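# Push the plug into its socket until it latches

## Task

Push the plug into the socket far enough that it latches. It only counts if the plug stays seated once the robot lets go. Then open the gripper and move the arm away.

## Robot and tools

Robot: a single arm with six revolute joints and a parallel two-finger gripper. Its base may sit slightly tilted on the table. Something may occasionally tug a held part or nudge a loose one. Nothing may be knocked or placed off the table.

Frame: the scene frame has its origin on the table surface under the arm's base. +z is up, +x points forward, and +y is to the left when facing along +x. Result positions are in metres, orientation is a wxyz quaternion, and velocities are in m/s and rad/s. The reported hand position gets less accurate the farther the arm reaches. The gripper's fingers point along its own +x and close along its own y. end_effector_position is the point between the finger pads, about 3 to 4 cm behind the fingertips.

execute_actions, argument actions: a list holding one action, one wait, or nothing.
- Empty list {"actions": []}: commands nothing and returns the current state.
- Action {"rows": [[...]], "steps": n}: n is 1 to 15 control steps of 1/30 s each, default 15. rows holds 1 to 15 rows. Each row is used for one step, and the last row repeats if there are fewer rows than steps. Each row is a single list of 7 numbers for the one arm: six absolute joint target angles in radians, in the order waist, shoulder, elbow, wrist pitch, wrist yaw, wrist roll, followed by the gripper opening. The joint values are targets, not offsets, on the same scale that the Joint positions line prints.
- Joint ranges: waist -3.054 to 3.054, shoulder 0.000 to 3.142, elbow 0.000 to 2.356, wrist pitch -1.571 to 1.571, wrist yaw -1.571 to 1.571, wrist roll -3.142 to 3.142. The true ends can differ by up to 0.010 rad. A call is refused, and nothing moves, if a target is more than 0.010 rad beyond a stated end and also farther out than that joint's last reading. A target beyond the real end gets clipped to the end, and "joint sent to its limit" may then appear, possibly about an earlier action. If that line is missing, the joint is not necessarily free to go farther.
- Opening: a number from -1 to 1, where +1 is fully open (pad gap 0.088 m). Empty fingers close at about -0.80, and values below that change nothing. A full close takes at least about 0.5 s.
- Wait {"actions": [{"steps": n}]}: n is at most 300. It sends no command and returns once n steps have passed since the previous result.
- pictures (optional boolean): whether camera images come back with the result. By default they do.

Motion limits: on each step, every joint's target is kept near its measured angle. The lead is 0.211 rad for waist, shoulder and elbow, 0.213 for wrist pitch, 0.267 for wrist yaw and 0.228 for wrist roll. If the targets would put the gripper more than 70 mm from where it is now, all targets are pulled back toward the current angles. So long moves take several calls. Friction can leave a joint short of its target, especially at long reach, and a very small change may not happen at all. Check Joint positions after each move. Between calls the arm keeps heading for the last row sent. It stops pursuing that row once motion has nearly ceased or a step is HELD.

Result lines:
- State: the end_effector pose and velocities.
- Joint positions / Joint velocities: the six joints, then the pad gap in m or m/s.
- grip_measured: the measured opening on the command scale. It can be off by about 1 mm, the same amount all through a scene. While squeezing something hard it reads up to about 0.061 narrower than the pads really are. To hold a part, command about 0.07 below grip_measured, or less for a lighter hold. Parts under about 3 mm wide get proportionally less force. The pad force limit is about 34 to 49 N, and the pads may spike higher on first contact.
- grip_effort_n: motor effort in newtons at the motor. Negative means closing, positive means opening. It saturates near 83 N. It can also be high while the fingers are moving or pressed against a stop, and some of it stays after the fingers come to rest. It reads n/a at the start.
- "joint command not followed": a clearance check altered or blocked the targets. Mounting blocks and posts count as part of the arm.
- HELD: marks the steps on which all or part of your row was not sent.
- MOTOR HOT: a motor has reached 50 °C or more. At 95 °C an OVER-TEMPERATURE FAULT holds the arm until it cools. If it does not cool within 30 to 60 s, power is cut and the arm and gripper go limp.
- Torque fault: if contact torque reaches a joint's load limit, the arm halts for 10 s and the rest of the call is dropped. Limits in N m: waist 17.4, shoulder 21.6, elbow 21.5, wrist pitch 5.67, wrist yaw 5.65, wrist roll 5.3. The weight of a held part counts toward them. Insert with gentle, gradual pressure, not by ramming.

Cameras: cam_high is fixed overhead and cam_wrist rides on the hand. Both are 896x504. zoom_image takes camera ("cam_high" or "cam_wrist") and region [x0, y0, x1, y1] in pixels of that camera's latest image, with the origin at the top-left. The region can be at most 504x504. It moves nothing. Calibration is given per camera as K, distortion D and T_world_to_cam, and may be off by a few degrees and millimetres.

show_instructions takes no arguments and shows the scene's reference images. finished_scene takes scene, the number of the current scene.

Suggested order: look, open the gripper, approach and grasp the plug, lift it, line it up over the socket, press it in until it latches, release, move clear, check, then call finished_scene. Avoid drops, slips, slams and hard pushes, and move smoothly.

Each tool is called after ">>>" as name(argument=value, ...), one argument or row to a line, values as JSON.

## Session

>>> execute_actions(
  actions=[],
)

>>> show_instructions(
)

Scene clock: 0.00 s of 6630.00 s.
end_effector_position=(+0.4253, -0.2324, +0.1443) grip_measured=-0.241 grip_effort_n=n/a end_effector_quat_wxyz=(-0.447, +0.821, -0.290, -0.204) end_effector_velocity=(-0.005, -0.000, -0.003) end_effector_angular_velocity=(+0.014, +0.027, +0.000)
Joint positions: [-0.748  2.137  0.89   0.768 -0.193 -2.299  0.027]
Joint velocities: [-0.007 -0.007 -0.002 -0.037 -0.007 -0.007  0.   ]
Motor temperatures (°C, as the motors report them): [28 29 25 28 25 25]
Heat: hottest shoulder 29 °C (+0.0 °C/min).
camera_calibration (this result's frames):
cam_wrist: T_world_to_cam=[[0.693027, 0.398205, 0.600954, -0.274054], [-0.162985, -0.725475, 0.668672, -0.158822], [0.702246, -0.561354, -0.437873, -0.288694], [0, 0, 0, 1]] pos_world=[0.366776, -0.168151, 0.144483]

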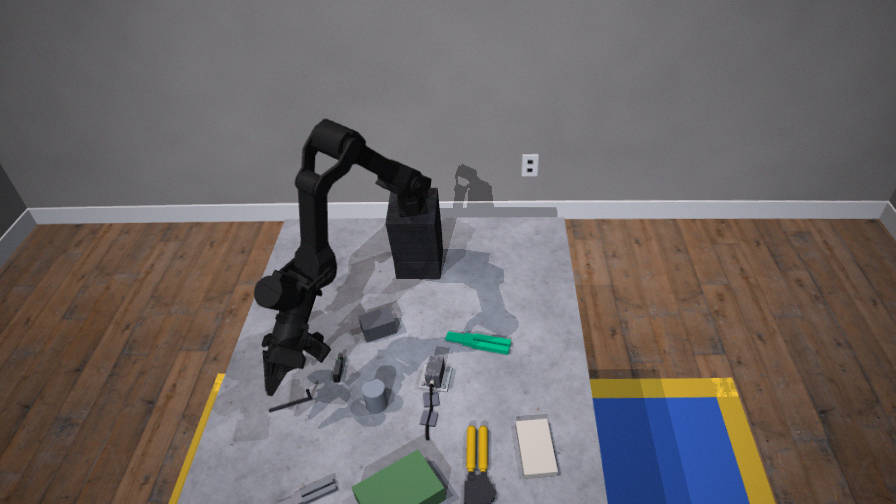

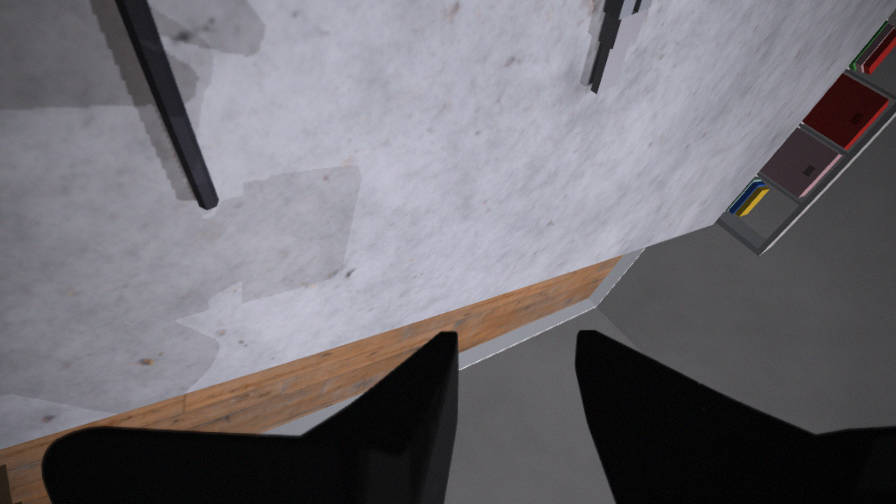

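Reference images for this scene: manual page 1, manual page 2, manual page 3, manual page 4, manual page 5.

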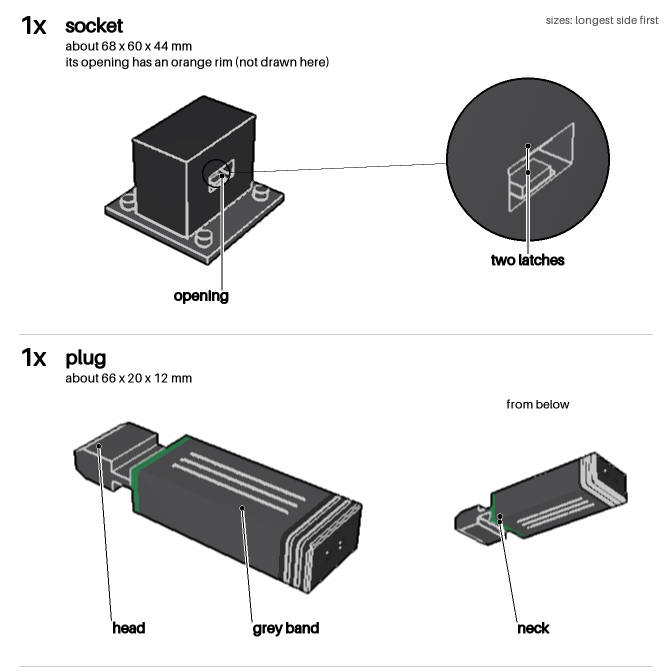

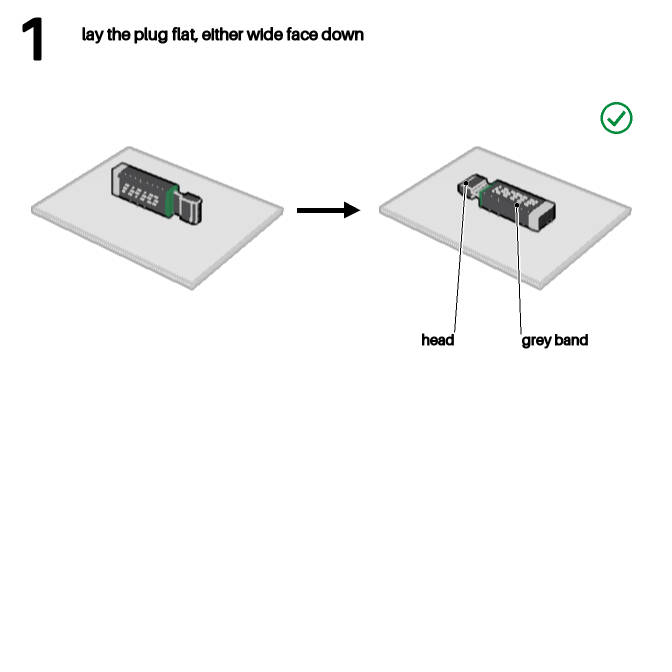

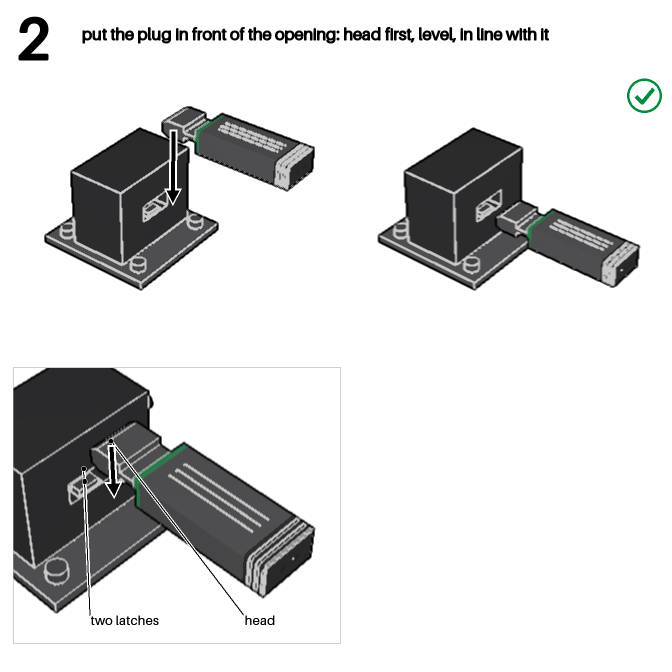

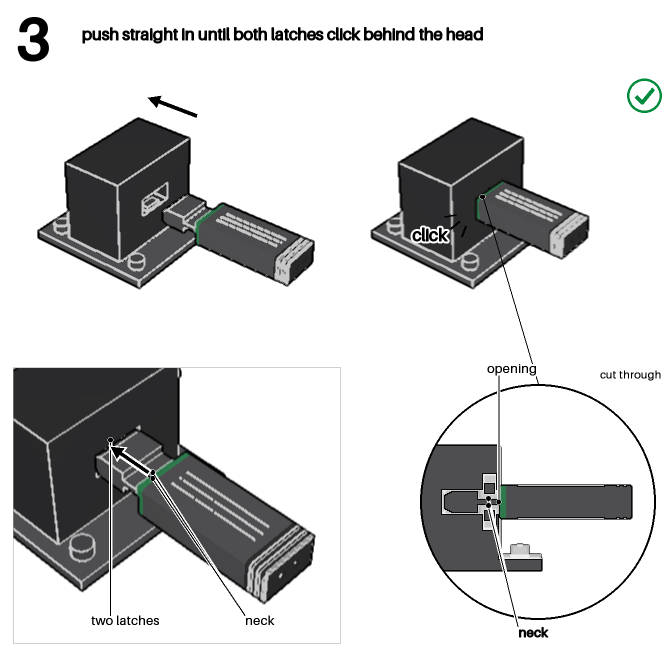

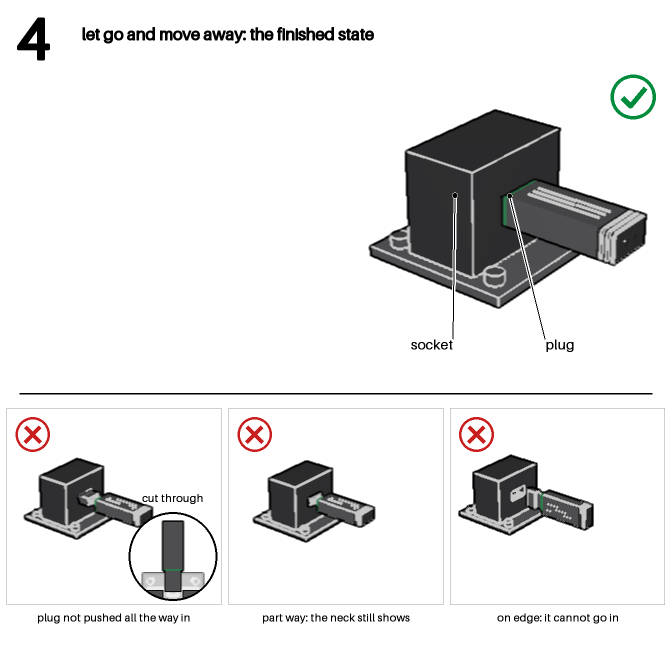

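>>> execute_actions(
  actions=[
    {"rows": [[-0.7,2.08,0.88,0.7,-0.18,-2.2,0],[-0.66,2.02,0.87,0.64,-0.16,-2.13,0.2],[-0.62,1.96,0.86,0.58,-0.15,-2.06,0.4],[-0.58,1.9,0.85,0.52,-0.13,-2.0,0.6],[-0.55,1.85,0.84,0.46,-0.12,-1.93,0.8],[-0.52,1.8,0.83,0.4,-0.11,-1.86,1],[-0.49,1.75,0.82,0.34,-0.1,-1.8,1],[-0.46,1.71,0.81,0.28,-0.09,-1.73,1],[-0.43,1.67,0.8,0.22,-0.08,-1.66,1],[-0.4,1.63,0.79,0.16,-0.07,-1.6,1],[-0.37,1.6,0.78,0.1,-0.06,-1.53,1],[-0.35,1.57,0.77,0.04,-0.05,-1.46,1],[-0.33,1.54,0.765,-0.02,-0.04,-1.4,1],[-0.31,1.51,0.76,-0.08,-0.03,-1.33,1],[-0.28,1.482,0.755,-0.473,0,0,1]], "steps": 15},
  ],
  pictures=false,
)

>>> execute_actions(
  actions=[
    {"steps": 40},
  ],
)

Scene clock: 8.27 s of 6630.00 s.
end_effector_position=(+0.4040, -0.0519, +0.2292) grip_measured=+0.965 grip_effort_n=15.6 end_effector_quat_wxyz=(+0.689, -0.573, +0.362, +0.257) end_effector_velocity=(-0.304, +0.232, -0.023) end_effector_angular_velocity=(+1.004, +1.123, -1.175)
Joint positions: [-0.34   1.564  0.794  0.03  -0.046 -1.459  0.086]
Joint velocities: [ 0.672 -0.828 -0.276 -1.751  0.535  1.868  0.012]
Motor temperatures (°C, as the motors report them): [28 31 26 29 25 25]
Heat: hottest shoulder 31 °C (+14.5 °C/min).
Steps of this call (steps 1 to 90: nothing new was sent; then 4.77 s passed at rest; steps 91 to 105: all 15 steps of this action). Readings (joint positions):
91: [-0.745 2.131 0.890 0.755 -0.188 -2.277]
92: [-0.735 2.114 0.889 0.722 -0.178 -2.238]
94: [-0.690 2.051 0.875 0.635 -0.157 -2.140]
98: [-0.546 1.853 0.851 0.436 -0.121 -1.904]
105: the state above

Scene clock: 9.60 s of 6630.00 s.
end_effector_position=(+0.3035, -0.0270, +0.1988) grip_measured=+0.985 grip_effort_n=15.6 end_effector_quat_wxyz=(+0.772, +0.023, +0.635, -0.037) end_effector_velocity=(+0.001, -0.001, +0.000) end_effector_angular_velocity=(+0.004, -0.008, +0.001)
Joint positions: [-0.283  1.491  0.764 -0.47  -0.002 -0.003  0.087]
Joint velocities: [-0.007 -0.002 -0.002  0.007 -0.007 -0.007  0.   ]
Motor temperatures (°C, as the motors report them): [28 31 26 29 25 25]
Heat: hottest shoulder 31 °C (+12.5 °C/min).
Steps of this call (steps 1 to 40: the robot went on to your last target). Readings (joint positions):
1: [-0.320 1.541 0.786 -0.030 -0.034 -1.396]
2: [-0.305 1.523 0.781 -0.089 -0.026 -1.333]
4: [-0.288 1.503 0.778 -0.204 -0.015 -1.207]
8: [-0.285 1.495 0.769 -0.402 -0.005 -0.953]
40: the state above
camera_calibration (this result's frames):
cam_wrist: T_world_to_cam=[[-0.101479, -0.994227, -0.0348426, 0.0257734], [-0.988486, 0.096818, 0.116285, 0.31647], [-0.11224, 0.0462419, -0.992605, 0.309794], [0, 0, 0, 1]] pos_world=[0.350213, -0.0193408, 0.271601]

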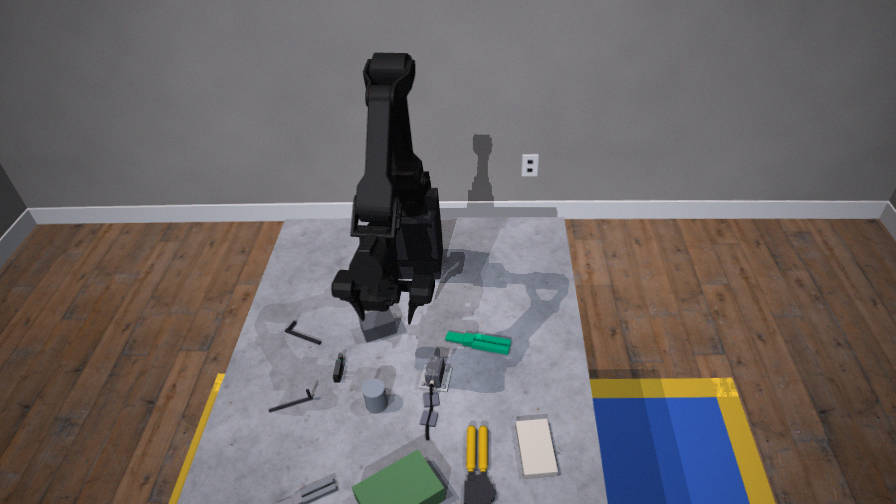

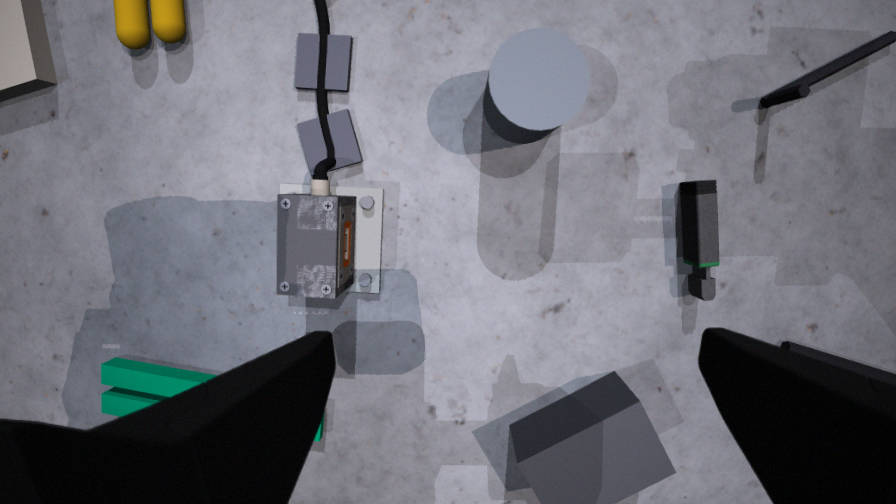

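>>> zoom_image(
  camera="cam_wrist",
  region=[620, 160, 780, 320],
)

>>> zoom_image(
  camera="cam_wrist",
  region=[250, 160, 410, 320],
)

Region (620, 160, 780, 320) of cam_wrist's 896x504 image, scaled by 3.150, with more detail than that image has.

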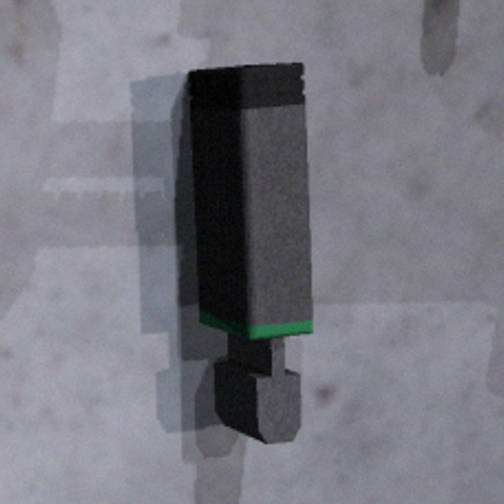

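Region (250, 160, 410, 320) of cam_wrist's 896x504 image, scaled by 3.150, with more detail than that image has.

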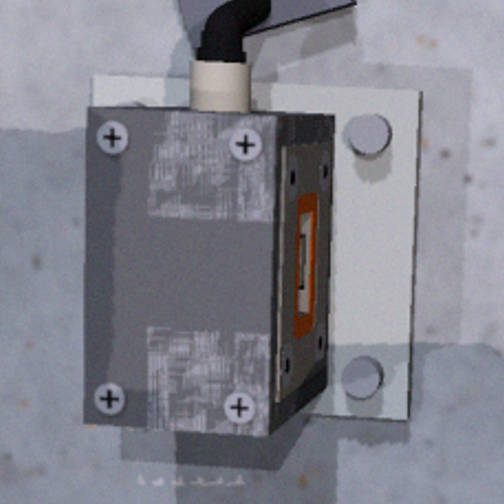

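>>> execute_actions(
  actions=[
    {"rows": [[-0.29,1.51,0.79,-0.49,0.003,0.07,0.9],[-0.297,1.535,0.815,-0.508,0.006,0.14,0.8],[-0.305,1.56,0.84,-0.526,0.009,0.21,0.7],[-0.312,1.585,0.865,-0.544,0.012,0.28,0.6],[-0.32,1.61,0.89,-0.562,0.015,0.35,0.5],[-0.327,1.635,0.915,-0.58,0.018,0.42,0.4],[-0.335,1.66,0.94,-0.598,0.021,0.49,0.3],[-0.342,1.685,0.965,-0.616,0.024,0.56,0.2],[-0.35,1.71,0.99,-0.634,0.027,0.63,0.1],[-0.357,1.735,1.015,-0.652,0.03,0.7,0.05],[-0.365,1.76,1.04,-0.67,0.033,0.77,0.05],[-0.372,1.785,1.065,-0.688,0.036,0.84,0.05],[-0.38,1.81,1.09,-0.706,0.039,0.91,0.05],[-0.387,1.835,1.115,-0.724,0.042,0.98,0.05],[-0.395,1.86,1.14,-0.742,0.045,1.05,0.05]], "steps": 15},
  ],
  pictures=false,
)

>>> execute_actions(
  actions=[
    {"rows": [[-0.402,1.885,1.165,-0.76,0.048,1.12,0.05],[-0.41,1.91,1.19,-0.778,0.051,1.19,0.05],[-0.417,1.935,1.215,-0.796,0.054,1.26,0.05],[-0.425,1.96,1.24,-0.814,0.057,1.33,0.05],[-0.432,1.985,1.265,-0.832,0.06,1.4,0.05],[-0.44,2.01,1.29,-0.85,0.063,1.47,0.05],[-0.447,2.035,1.315,-0.868,0.066,1.54,0.05],[-0.455,2.06,1.34,-0.886,0.069,1.61,0.05],[-0.462,2.085,1.365,-0.904,0.072,1.68,0.05],[-0.47,2.11,1.39,-0.922,0.075,1.75,0.05],[-0.477,2.135,1.415,-0.94,0.078,1.82,0.05],[-0.485,2.16,1.44,-0.958,0.081,1.89,0.05],[-0.492,2.185,1.465,-0.976,0.084,1.96,0.05],[-0.5,2.21,1.49,-0.994,0.087,2.03,0.05],[-0.507,2.235,1.515,-1.012,0.09,2.1,0.05]], "steps": 15},
  ],
  pictures=false,
)

>>> execute_actions(
  actions=[
    {"rows": [[-0.514,2.26,1.54,-1.03,0.093,2.17,0.05],[-0.521,2.285,1.563,-1.047,0.096,2.24,0.05],[-0.528,2.308,1.585,-1.063,0.099,2.31,0.05],[-0.534,2.33,1.605,-1.078,0.102,2.38,0.05],[-0.54,2.35,1.623,-1.091,0.105,2.45,0.05],[-0.545,2.368,1.639,-1.103,0.108,2.52,0.05],[-0.549,2.384,1.653,-1.113,0.11,2.59,0.05],[-0.553,2.398,1.665,-1.122,0.112,2.66,0.05],[-0.556,2.41,1.675,-1.13,0.114,2.72,0.05],[-0.558,2.42,1.683,-1.136,0.116,2.77,0.05],[-0.559,2.425,1.687,-1.138,0.116,2.8,0.05]], "steps": 15},
  ],
  pictures=false,
)

>>> execute_actions(
  actions=[
    {"steps": 12},
  ],
)

Scene clock: 52.60 s of 6630.00 s.
end_effector_position=(+0.3295, -0.0653, +0.1806) grip_measured=+0.089 grip_effort_n=-16.0 end_effector_quat_wxyz=(+0.622, +0.320, +0.614, -0.365) end_effector_velocity=(+0.051, -0.099, -0.068) end_effector_angular_velocity=(-0.069, +0.398, -2.082)
Joint positions: [-0.373  1.779  1.068 -0.694  0.035  0.834  0.043]
Joint velocities: [-0.222  0.73   0.73  -0.505  0.081  1.853 -0.02 ]
Motor temperatures (°C, as the motors report them): [28 34 27 29 25 25]
Heat: hottest shoulder 34 °C (+5.7 °C/min).
Steps of this call (steps 1 to 15: the robot went on to your last target; steps 16 to 90: nothing new was sent; then 39.50 s passed at rest; steps 91 to 105: all 15 steps of this action). Readings (joint positions):
91: [-0.283 1.491 0.765 -0.474 -0.002 0.013]
92: [-0.284 1.495 0.772 -0.485 -0.001 0.046]
94: [-0.292 1.520 0.801 -0.509 0.003 0.142]
98: [-0.320 1.608 0.896 -0.570 0.014 0.389]
105: the state above

Scene clock: 53.10 s of 6630.00 s.
end_effector_position=(+0.3424, -0.1176, +0.1396) grip_measured=+0.053 grip_effort_n=-16.0 end_effector_quat_wxyz=(-0.317, -0.503, -0.396, +0.700) end_effector_velocity=(+0.007, -0.107, -0.095) end_effector_angular_velocity=(-0.521, +0.412, -2.010)
Joint positions: [-0.485  2.151  1.444 -0.964  0.081  1.788  0.042]
Joint velocities: [-0.227  0.735  0.745 -0.505  0.081  1.868 -0.   ]
Motor temperatures (°C, as the motors report them): [28 34 27 29 25 25]
Heat: hottest shoulder 34 °C (+5.6 °C/min).
Steps of this call (steps 1 to 15: all 15 steps of this action). Readings (joint positions):
1: [-0.380 1.804 1.093 -0.712 0.038 0.898]
2: [-0.387 1.828 1.118 -0.730 0.042 0.961]
4: [-0.402 1.877 1.168 -0.766 0.047 1.088]
8: [-0.432 1.976 1.268 -0.837 0.059 1.342]
15: the state above

Scene clock: 53.60 s of 6630.00 s.
end_effector_position=(+0.3305, -0.1497, +0.1019) grip_measured=+0.053 grip_effort_n=-16.0 end_effector_quat_wxyz=(-0.023, -0.514, -0.037, +0.857) end_effector_velocity=(-0.000, -0.001, -0.007) end_effector_angular_velocity=(-0.476, +0.044, -0.908)
Joint positions: [-0.558  2.4    1.67  -1.132  0.113  2.706  0.042]
Joint velocities: [ 0.002  0.056  0.061 -0.051  0.007  1.033  0.   ]
Motor temperatures (°C, as the motors report them): [28 34 27 29 25 25]
Heat: hottest shoulder 34 °C (+5.6 °C/min).
Steps of this call (steps 1 to 15: all 15 steps of this action). Readings (joint positions):
1: [-0.492 2.175 1.469 -0.982 0.084 1.852]
2: [-0.500 2.200 1.493 -1.000 0.087 1.915]
4: [-0.514 2.248 1.540 -1.034 0.093 2.043]
8: [-0.539 2.331 1.616 -1.089 0.104 2.296]
15: the state above

Scene clock: 54.00 s of 6630.00 s.
end_effector_position=(+0.3321, -0.1504, +0.1024) grip_measured=+0.053 grip_effort_n=-16.0 end_effector_quat_wxyz=(-0.000, -0.515, +0.002, +0.857) end_effector_velocity=(-0.001, +0.000, -0.001) end_effector_angular_velocity=(+0.001, -0.005, -0.012)
Joint positions: [-0.558  2.402  1.679 -1.137  0.114  2.796  0.042]
Joint velocities: [-0.002 -0.002 -0.007  0.007 -0.007  0.007 -0.   ]
Motor temperatures (°C, as the motors report them): [28 34 27 29 25 25]
Heat: hottest shoulder 34 °C (+5.6 °C/min).
Steps of this call (steps 1 to 12: the robot went on to your last target). Readings (joint positions):
1: [-0.558 2.401 1.672 -1.133 0.113 2.733]
2: [-0.558 2.402 1.673 -1.134 0.114 2.752]
4: [-0.558 2.402 1.676 -1.135 0.114 2.775]
8: [-0.558 2.402 1.679 -1.136 0.114 2.792]
12: the state above
camera_calibration (this result's frames):
cam_wrist: T_world_to_cam=[[0.00244016, 0.998574, -0.0533216, 0.16967], [0.98418, -0.0118442, -0.176773, -0.273551], [-0.177152, -0.0520467, -0.982806, 0.228842], [0, 0, 0, 1]] pos_world=[0.30935, -0.160757, 0.185598]

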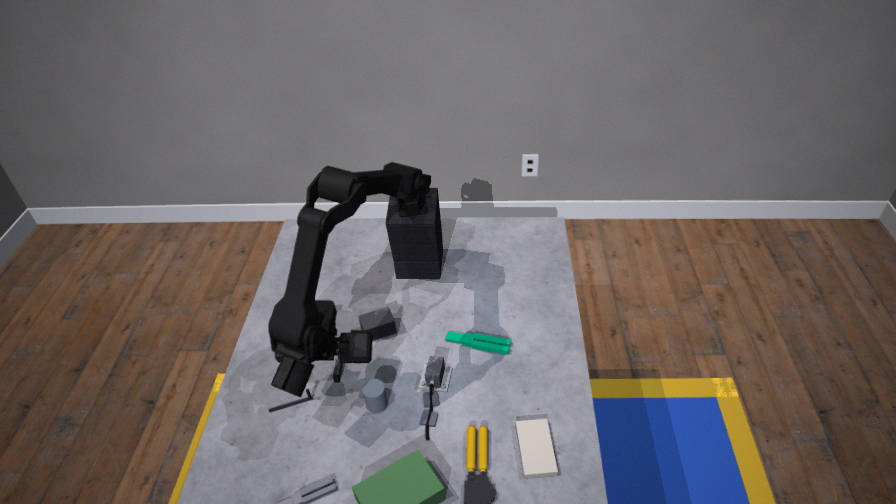

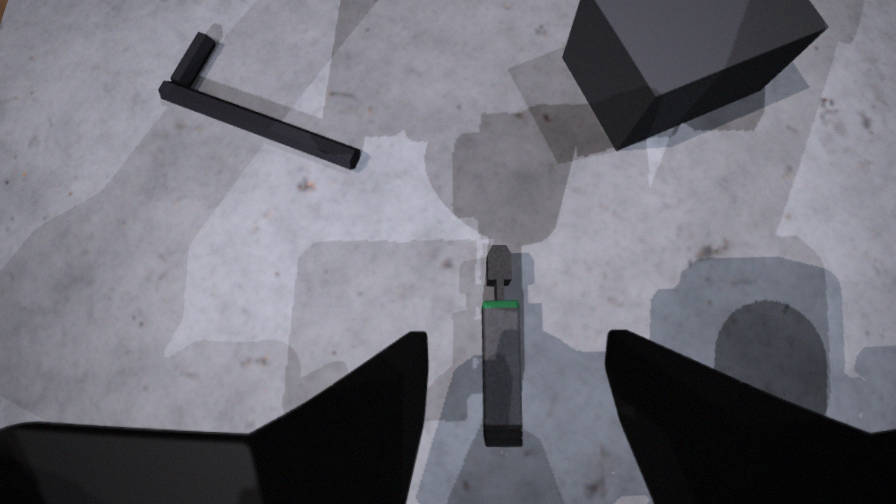

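>>> execute_actions(
  actions=[
    {"rows": [[-0.558,2.432,1.689,-1.134,0.115,2.8,0.05],[-0.557,2.44,1.692,-1.13,0.115,2.8,0.05],[-0.556,2.449,1.695,-1.125,0.115,2.801,0.05],[-0.556,2.458,1.698,-1.12,0.115,2.801,0.05],[-0.555,2.467,1.701,-1.115,0.115,2.802,0.05],[-0.554,2.476,1.704,-1.11,0.115,2.802,0.05],[-0.553,2.485,1.707,-1.104,0.115,2.803,0.05],[-0.553,2.494,1.71,-1.099,0.115,2.803,0.05],[-0.552,2.503,1.713,-1.093,0.115,2.803,0.05],[-0.551,2.512,1.716,-1.088,0.115,2.804,0.05],[-0.55,2.52,1.719,-1.083,0.115,2.804,0.05],[-0.55,2.527,1.722,-1.079,0.115,2.804,0.05],[-0.549,2.533,1.724,-1.075,0.115,2.804,0.05]], "steps": 15},
  ],
  pictures=false,
)

>>> execute_actions(
  actions=[
    {"steps": 10},
  ],
)

Scene clock: 61.63 s of 6630.00 s.
end_effector_position=(+0.3313, -0.1505, +0.0670) grip_measured=+0.053 grip_effort_n=-15.6 end_effector_quat_wxyz=(+0.001, -0.509, +0.001, +0.861) end_effector_velocity=(-0.015, +0.011, -0.045) end_effector_angular_velocity=(+0.039, +0.068, +0.015)
Joint positions: [-0.553  2.504  1.711 -1.083  0.114  2.801  0.042]
Joint velocities: [ 0.017  0.129  0.017  0.037 -0.007 -0.007 -0.   ]
Motor temperatures (°C, as the motors report them): [28 34 27 29 25 25]
Heat: hottest shoulder 34 °C (+5.0 °C/min).
Steps of this call (steps 1 to 30: the robot went on to your last target; steps 31 to 90: nothing new was sent; then 4.13 s passed at rest; steps 91 to 105: all 15 steps of this action). Readings (joint positions):
91: [-0.558 2.403 1.679 -1.137 0.114 2.797]
92: [-0.558 2.406 1.681 -1.137 0.114 2.797]
94: [-0.558 2.415 1.686 -1.132 0.114 2.798]
98: [-0.558 2.448 1.696 -1.114 0.114 2.799]
105: the state above

Scene clock: 61.97 s of 6630.00 s.
end_effector_position=(+0.3326, -0.1507, +0.0647) grip_measured=+0.053 grip_effort_n=-15.6 end_effector_quat_wxyz=(+0.000, -0.510, +0.001, +0.860) end_effector_velocity=(-0.001, +0.003, +0.001) end_effector_angular_velocity=(+0.031, -0.000, +0.007)
Joint positions: [-0.552  2.511  1.716 -1.078  0.114  2.801  0.042]
Joint velocities: [-0.002 -0.002 -0.002 -0.007 -0.022 -0.022 -0.   ]
Motor temperatures (°C, as the motors report them): [28 34 27 29 25 25]
Heat: hottest shoulder 34 °C (+5.0 °C/min).
Steps of this call (steps 1 to 10: the robot went on to your last target). Readings (joint positions):
1: [-0.553 2.508 1.712 -1.082 0.114 2.801]
2: [-0.552 2.510 1.712 -1.081 0.114 2.801]
4: [-0.552 2.511 1.713 -1.079 0.114 2.801]
8: [-0.552 2.511 1.716 -1.078 0.114 2.801]
10: the state above
camera_calibration (this result's frames):
cam_wrist: T_world_to_cam=[[0.00165969, 0.998717, -0.0506035, 0.168066], [0.982105, -0.011158, -0.188004, -0.279159], [-0.188328, -0.0493859, -0.980864, 0.19588], [0, 0, 0, 1]] pos_world=[0.310774, -0.161291, 0.148153]

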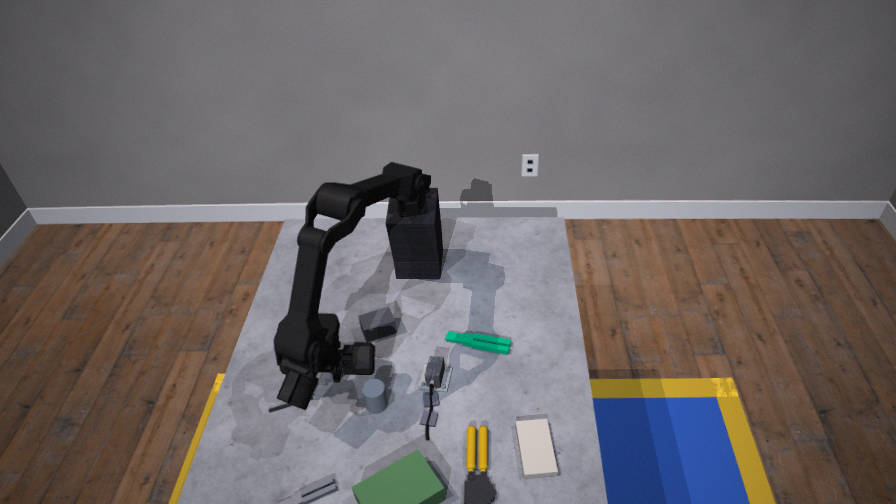

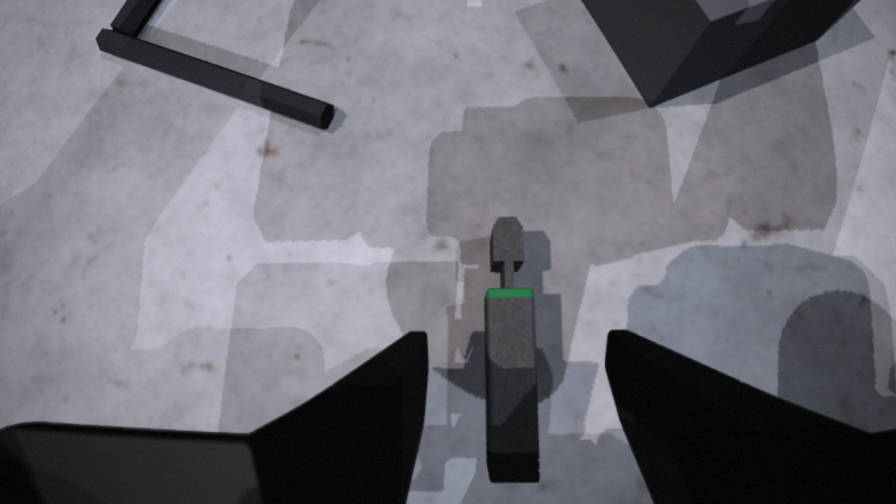

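>>> zoom_image(
  camera="cam_wrist",
  region=[420, 200, 620, 500],
)

Region (420, 200, 620, 500) of cam_wrist's 896x504 image, scaled by 1.680, with more detail than that image has.

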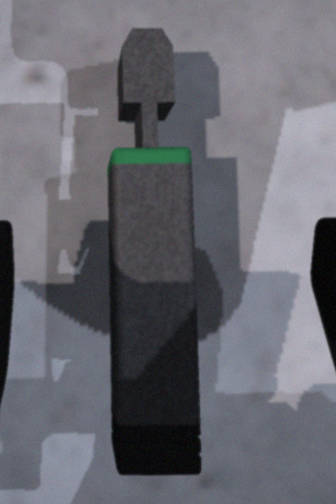

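>>> execute_actions(
  actions=[
    {"rows": [[-0.549,2.537,1.726,-1.072,0.115,2.804,0.05],[-0.549,2.541,1.727,-1.07,0.115,2.804,0.05],[-0.548,2.546,1.729,-1.067,0.115,2.804,0.05],[-0.548,2.55,1.731,-1.065,0.115,2.804,0.05],[-0.548,2.554,1.732,-1.062,0.115,2.804,0.05],[-0.548,2.558,1.734,-1.06,0.115,2.804,0.05],[-0.553,2.56,1.738,-1.062,0.116,2.8,0.05],[-0.558,2.562,1.742,-1.065,0.117,2.795,0.05],[-0.562,2.564,1.746,-1.067,0.118,2.79,0.05],[-0.566,2.566,1.75,-1.069,0.119,2.786,0.05],[-0.57,2.568,1.754,-1.071,0.121,2.782,0.05],[-0.574,2.57,1.758,-1.073,0.122,2.778,0.05],[-0.578,2.572,1.762,-1.075,0.123,2.774,0.05],[-0.581,2.573,1.765,-1.076,0.124,2.771,0.05],[-0.583,2.574,1.767,-1.077,0.124,2.769,0.05]], "steps": 15},
  ],
  pictures=false,
)

>>> execute_actions(
  actions=[
    {"steps": 8},
  ],
)

Scene clock: 75.83 s of 6630.00 s.
end_effector_position=(+0.3331, -0.1601, +0.0557) grip_measured=+0.053 grip_effort_n=-15.6 end_effector_quat_wxyz=(-0.001, -0.510, -0.001, +0.860) end_effector_velocity=(+0.002, -0.062, +0.007) end_effector_angular_velocity=(-0.018, -0.044, -0.040)
Joint positions: [-0.571  2.548  1.75  -1.072  0.121  2.78   0.042]
Joint velocities: [-0.139  0.027  0.105 -0.022  0.022 -0.095 -0.   ]
Motor temperatures (°C, as the motors report them): [28 35 27 29 25 25]
Heat: hottest shoulder 35 °C (+3.0 °C/min).
Steps of this call (steps 1 to 15: the robot went on to your last target; steps 16 to 90: nothing new was sent; then 10.37 s passed at rest; steps 91 to 105: all 15 steps of this action). Readings (joint positions):
91: [-0.552 2.511 1.716 -1.077 0.114 2.801]
92: [-0.552 2.513 1.717 -1.076 0.114 2.801]
94: [-0.552 2.517 1.720 -1.072 0.114 2.801]
98: [-0.552 2.532 1.727 -1.066 0.114 2.801]
105: the state above

Scene clock: 76.10 s of 6630.00 s.
end_effector_position=(+0.3327, -0.1655, +0.0564) grip_measured=+0.053 grip_effort_n=-16.0 end_effector_quat_wxyz=(+0.000, -0.511, +0.001, +0.860) end_effector_velocity=(-0.006, +0.005, -0.001) end_effector_angular_velocity=(+0.040, +0.021, +0.005)
Joint positions: [-0.583  2.55   1.758 -1.075  0.123  2.772  0.042]
Joint velocities: [-0.002  0.007 -0.002 -0.022 -0.022 -0.022  0.   ]
Motor temperatures (°C, as the motors report them): [28 35 27 29 25 25]
Heat: hottest shoulder 35 °C (+3.0 °C/min).
Steps of this call (steps 1 to 8: the robot went on to your last target). Readings (joint positions):
1: [-0.575 2.549 1.753 -1.072 0.121 2.777]
2: [-0.578 2.549 1.755 -1.073 0.122 2.776]
4: [-0.582 2.549 1.758 -1.074 0.123 2.774]
8: the state above
camera_calibration (this result's frames):
cam_wrist: T_world_to_cam=[[0.00277143, 0.998668, -0.0515299, 0.182155], [0.982432, -0.0123347, -0.186212, -0.281383], [-0.1866, -0.0501085, -0.981157, 0.186344], [0, 0, 0, 1]] pos_world=[0.310706, -0.176045, 0.139823]

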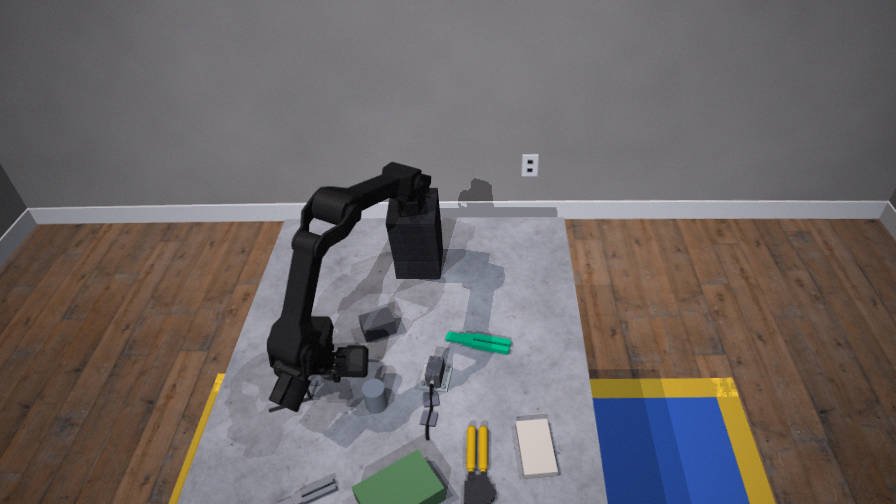

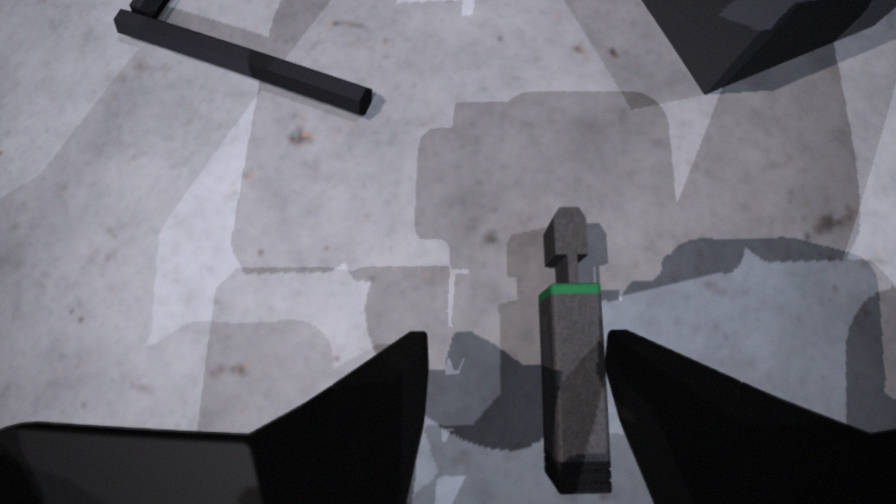

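>>> execute_actions(
  actions=[
    {"rows": [[-0.585,2.577,1.769,-1.077,0.124,2.768,0.05],[-0.587,2.579,1.771,-1.077,0.125,2.766,0.05],[-0.589,2.58,1.773,-1.078,0.125,2.764,0.05],[-0.591,2.581,1.775,-1.078,0.126,2.763,0.05],[-0.593,2.582,1.777,-1.079,0.127,2.761,0.05],[-0.595,2.583,1.779,-1.08,0.127,2.759,0.05],[-0.597,2.584,1.781,-1.08,0.128,2.757,0.05],[-0.599,2.585,1.783,-1.081,0.128,2.756,0.05],[-0.601,2.586,1.785,-1.082,0.129,2.754,0.05],[-0.603,2.587,1.787,-1.083,0.129,2.752,0.05],[-0.604,2.588,1.789,-1.083,0.13,2.75,0.05],[-0.606,2.589,1.791,-1.084,0.131,2.749,0.05],[-0.607,2.59,1.793,-1.085,0.131,2.747,0.05],[-0.609,2.591,1.795,-1.086,0.132,2.745,0.05],[-0.61,2.592,1.797,-1.086,0.132,2.744,0.05]], "steps": 15},
  ],
  pictures=false,
)

>>> execute_actions(
  actions=[
    {"steps": 12},
  ],
)

Scene clock: 82.13 s of 6630.00 s.
end_effector_position=(+0.3320, -0.1754, +0.0550) grip_measured=+0.053 grip_effort_n=-15.6 end_effector_quat_wxyz=(+0.000, -0.510, +0.001, +0.860) end_effector_velocity=(+0.000, -0.021, -0.001) end_effector_angular_velocity=(+0.000, -0.004, -0.010)
Joint positions: [-0.604  2.566  1.784 -1.083  0.129  2.751  0.042]
Joint velocities: [-0.046  0.032  0.061 -0.022  0.007 -0.037 -0.   ]
Motor temperatures (°C, as the motors report them): [28 36 27 29 25 25]
Heat: hottest shoulder 36 °C (+4.0 °C/min).
Steps of this call (steps 1 to 30: the robot went on to your last target; steps 31 to 90: nothing new was sent; then 2.53 s passed at rest; steps 91 to 105: all 15 steps of this action). Readings (joint positions):
91: [-0.583 2.551 1.759 -1.076 0.123 2.772]
92: [-0.583 2.552 1.760 -1.076 0.123 2.771]
94: [-0.584 2.555 1.763 -1.076 0.123 2.769]
98: [-0.590 2.559 1.770 -1.078 0.125 2.763]
105: the state above

Scene clock: 82.53 s of 6630.00 s.
end_effector_position=(+0.3321, -0.1772, +0.0550) grip_measured=+0.053 grip_effort_n=-16.0 end_effector_quat_wxyz=(-0.000, -0.511, +0.001, +0.860) end_effector_velocity=(-0.001, +0.003, +0.001) end_effector_angular_velocity=(+0.024, -0.002, -0.006)
Joint positions: [-0.608  2.569  1.789 -1.084  0.13   2.747  0.042]
Joint velocities: [-0.002 -0.002 -0.002 -0.007 -0.022 -0.007 -0.   ]
Motor temperatures (°C, as the motors report them): [28 36 27 29 25 25]
Heat: hottest shoulder 36 °C (+4.0 °C/min).
Steps of this call (steps 1 to 12: the robot went on to your last target). Readings (joint positions):
1: [-0.606 2.567 1.785 -1.083 0.129 2.750]
2: [-0.607 2.568 1.786 -1.084 0.130 2.749]
4: [-0.608 2.568 1.787 -1.084 0.130 2.748]
8: [-0.608 2.569 1.788 -1.084 0.130 2.747]
12: the state above
camera_calibration (this result's frames):
cam_wrist: T_world_to_cam=[[0.00131899, 0.998716, -0.0506463, 0.194161], [0.982386, -0.0107577, -0.186551, -0.280965], [-0.186857, -0.0495081, -0.981139, 0.184397], [0, 0, 0, 1]] pos_world=[0.310216, -0.187805, 0.138338]

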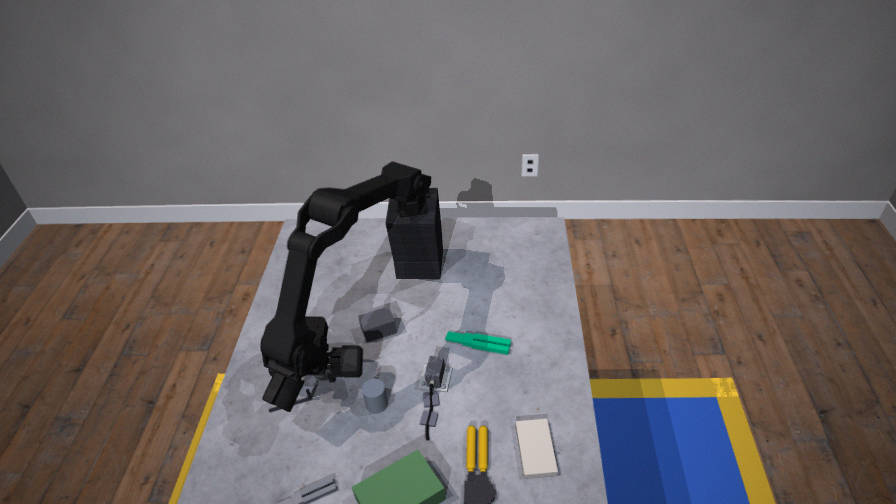

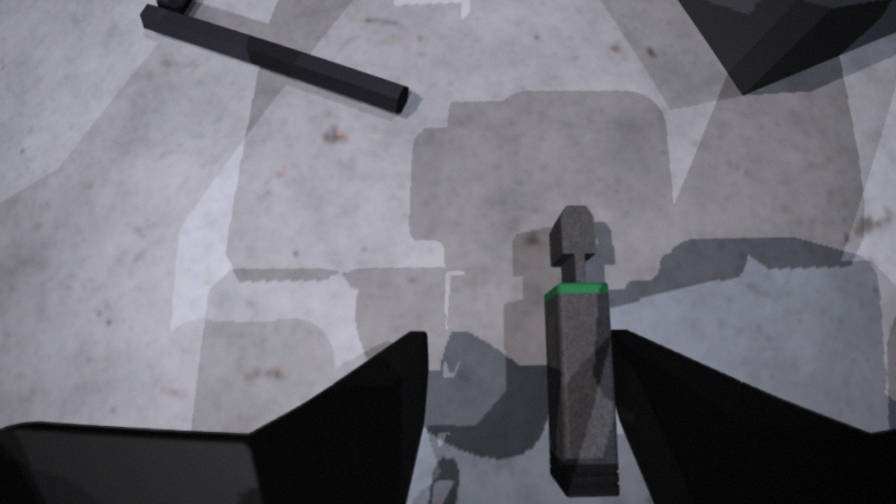

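>>> execute_actions(
  actions=[
    {"rows": [[-0.606,2.58,1.792,-1.088,0.131,2.746,0.05],[-0.605,2.572,1.788,-1.09,0.131,2.746,0.05],[-0.605,2.565,1.784,-1.093,0.131,2.746,0.05],[-0.605,2.56,1.781,-1.096,0.131,2.746,0.05],[-0.605,2.555,1.778,-1.099,0.131,2.746,0.05],[-0.605,2.55,1.775,-1.102,0.131,2.746,0.05],[-0.605,2.545,1.772,-1.105,0.131,2.746,0.05],[-0.605,2.54,1.77,-1.106,0.131,2.746,0.05]], "steps": 15},
  ],
  pictures=false,
)

Scene clock: 105.87 s of 6630.00 s.
end_effector_position=(+0.3299, -0.1758, +0.0610) grip_measured=+0.053 grip_effort_n=-15.6 end_effector_quat_wxyz=(+0.002, -0.506, -0.001, +0.863) end_effector_velocity=(+0.003, -0.001, +0.008) end_effector_angular_velocity=(-0.014, -0.008, +0.000)
Joint positions: [-0.608  2.555  1.782 -1.104  0.13   2.747  0.042]
Joint velocities: [ 0.002 -0.022 -0.002 -0.007  0.007  0.007 -0.   ]
Motor temperatures (°C, as the motors report them): [28 37 27 29 25 25]
Heat: hottest shoulder 37 °C (+3.0 °C/min).
Steps of this call (steps 1 to 15: the robot went on to your last target; steps 16 to 90: nothing new was sent; then 19.83 s passed at rest; steps 91 to 105: all 15 steps of this action). Readings (joint positions):
91: [-0.608 2.569 1.789 -1.085 0.130 2.747]
92: [-0.608 2.569 1.789 -1.085 0.130 2.747]
94: [-0.608 2.569 1.789 -1.089 0.130 2.747]
98: [-0.608 2.566 1.786 -1.098 0.130 2.747]
105: the state above

>>> execute_actions(
  actions=[],
)

Scene clock: 121.57 s of 6630.00 s.
end_effector_position=(+0.3296, -0.1756, +0.0612) grip_measured=+0.053 grip_effort_n=-15.6 end_effector_quat_wxyz=(+0.002, -0.505, -0.001, +0.863) end_effector_velocity=(-0.005, +0.000, +0.003) end_effector_angular_velocity=(+0.006, +0.023, +0.006)
Joint positions: [-0.608  2.554  1.781 -1.104  0.13   2.747  0.042]
Joint velocities: [-0.002 -0.002 -0.002 -0.022  0.007 -0.007 -0.   ]
Motor temperatures (°C, as the motors report them): [28 43 27 29 25 25]
Heat: hottest shoulder 43 °C (+9.1 °C/min).
Steps of this call (steps 1 to 15: the robot went on to your last target; steps 16 to 90: nothing new was sent; then 12.70 s passed at rest). Readings (joint positions):
1: [-0.608 2.554 1.782 -1.104 0.130 2.747]
2: [-0.608 2.554 1.782 -1.104 0.130 2.747]
4: [-0.608 2.554 1.782 -1.104 0.130 2.747]
8: [-0.608 2.554 1.781 -1.104 0.130 2.747]
90: the state above
The arm was judged still, so your last target was given up. Only a new action makes it travel on or press farther. Fingers that are still opening or closing keep moving.
camera_calibration (this result's frames):
cam_wrist: T_world_to_cam=[[0.00164901, 0.998962, -0.0455155, 0.19254], [0.980093, -0.0106508, -0.198252, -0.275831], [-0.198531, -0.0442825, -0.979094, 0.194765], [0, 0, 0, 1]] pos_world=[0.30869, -0.186653, 0.144773]

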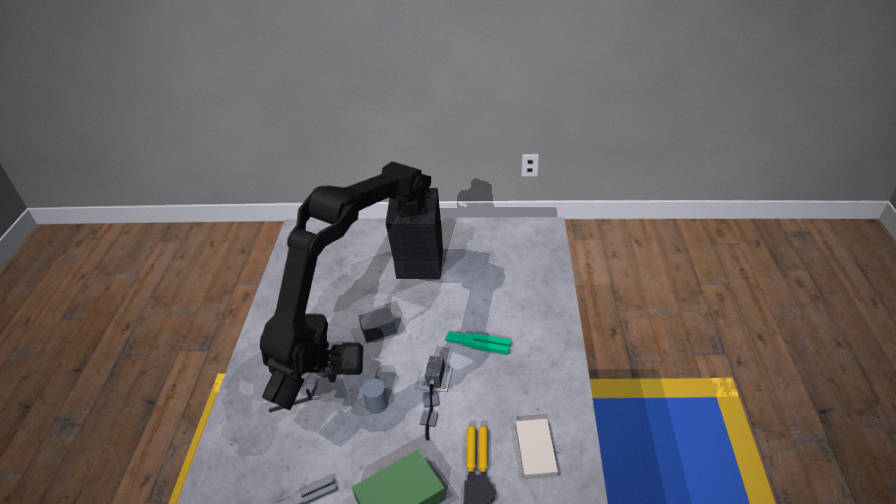

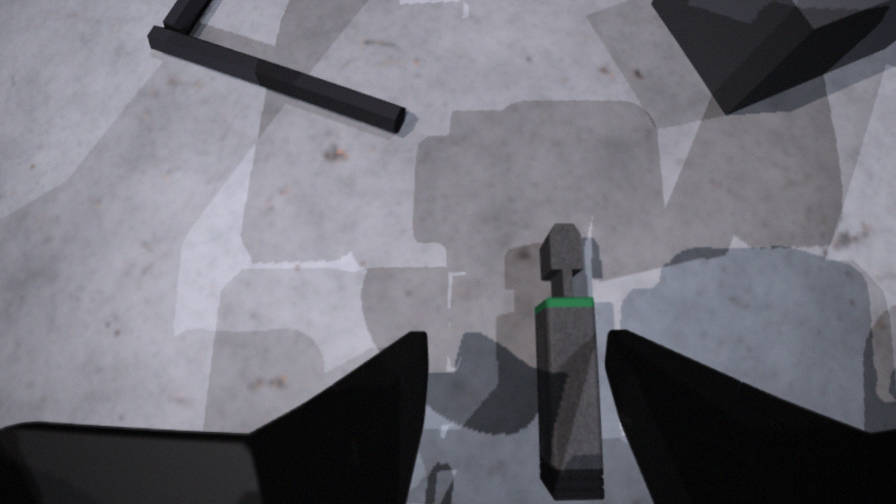

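>>> show_instructions(
)

Reference images for this scene: manual page 1, manual page 2, manual page 3, manual page 4, manual page 5.

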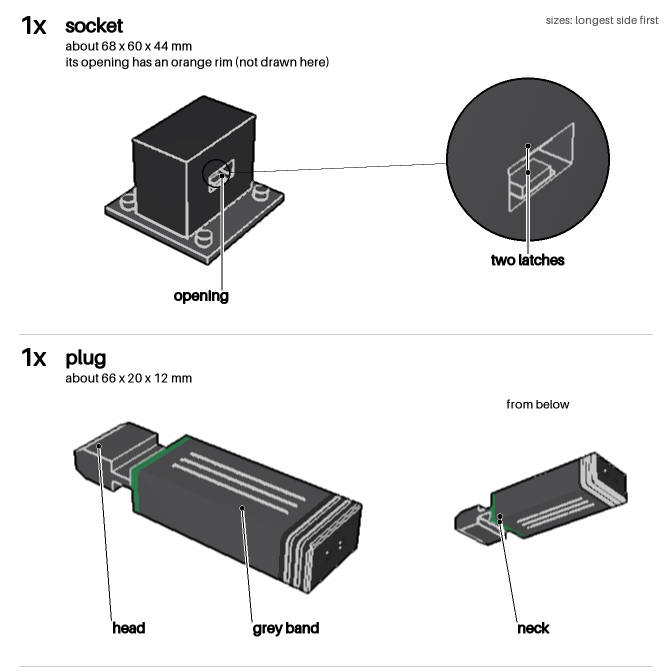

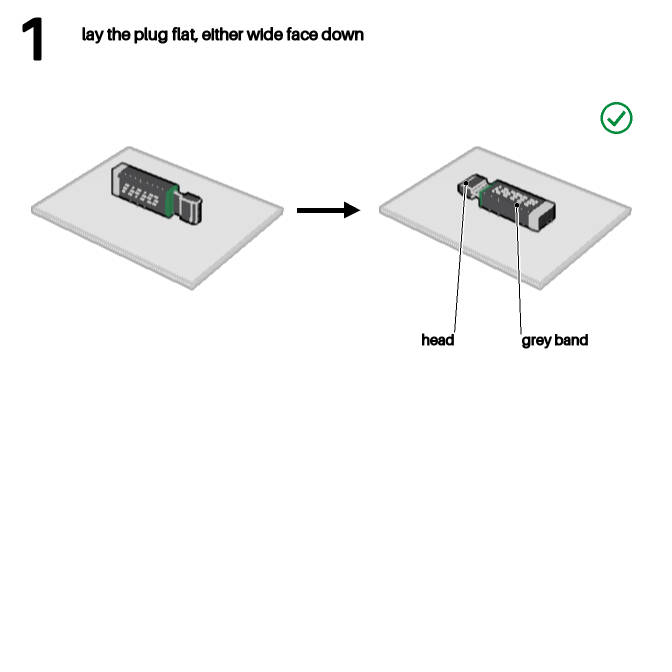

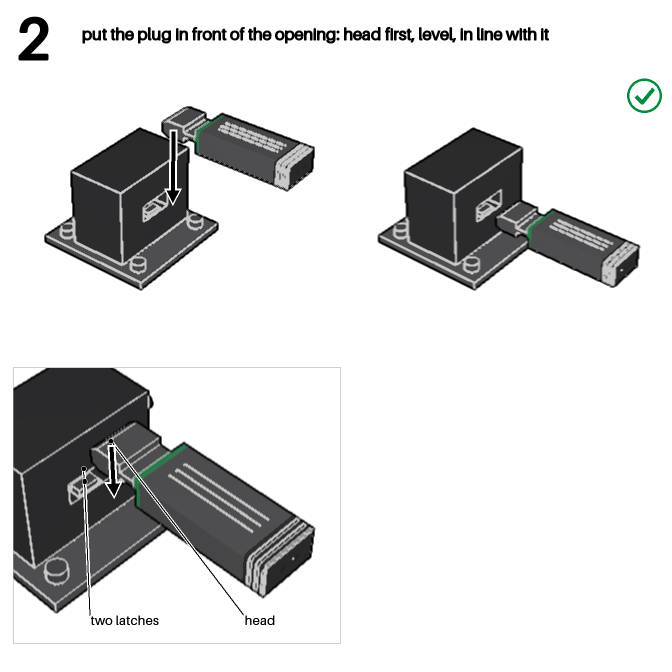

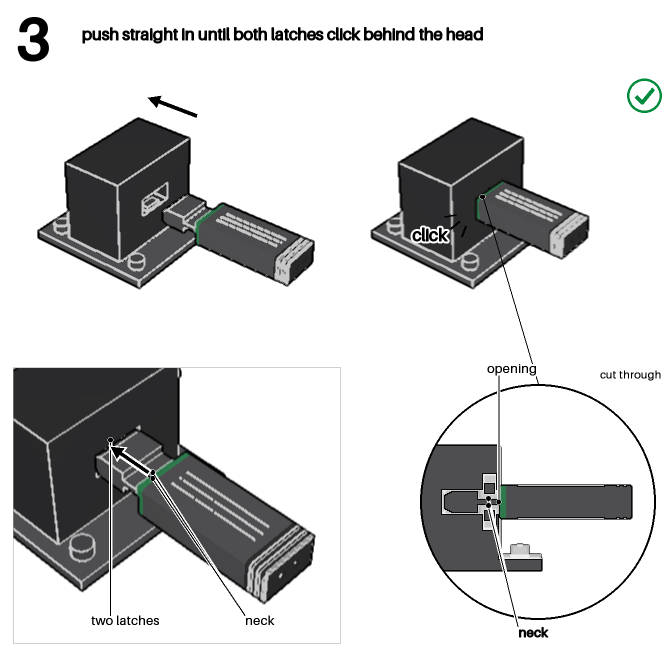

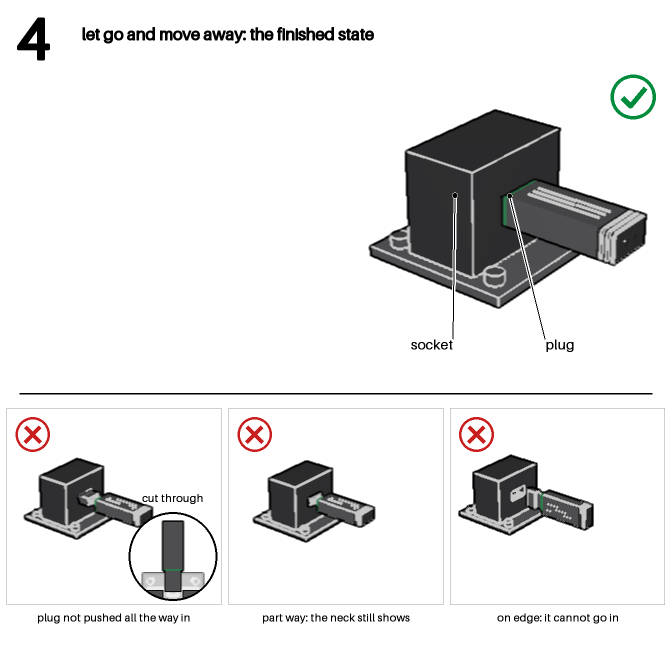

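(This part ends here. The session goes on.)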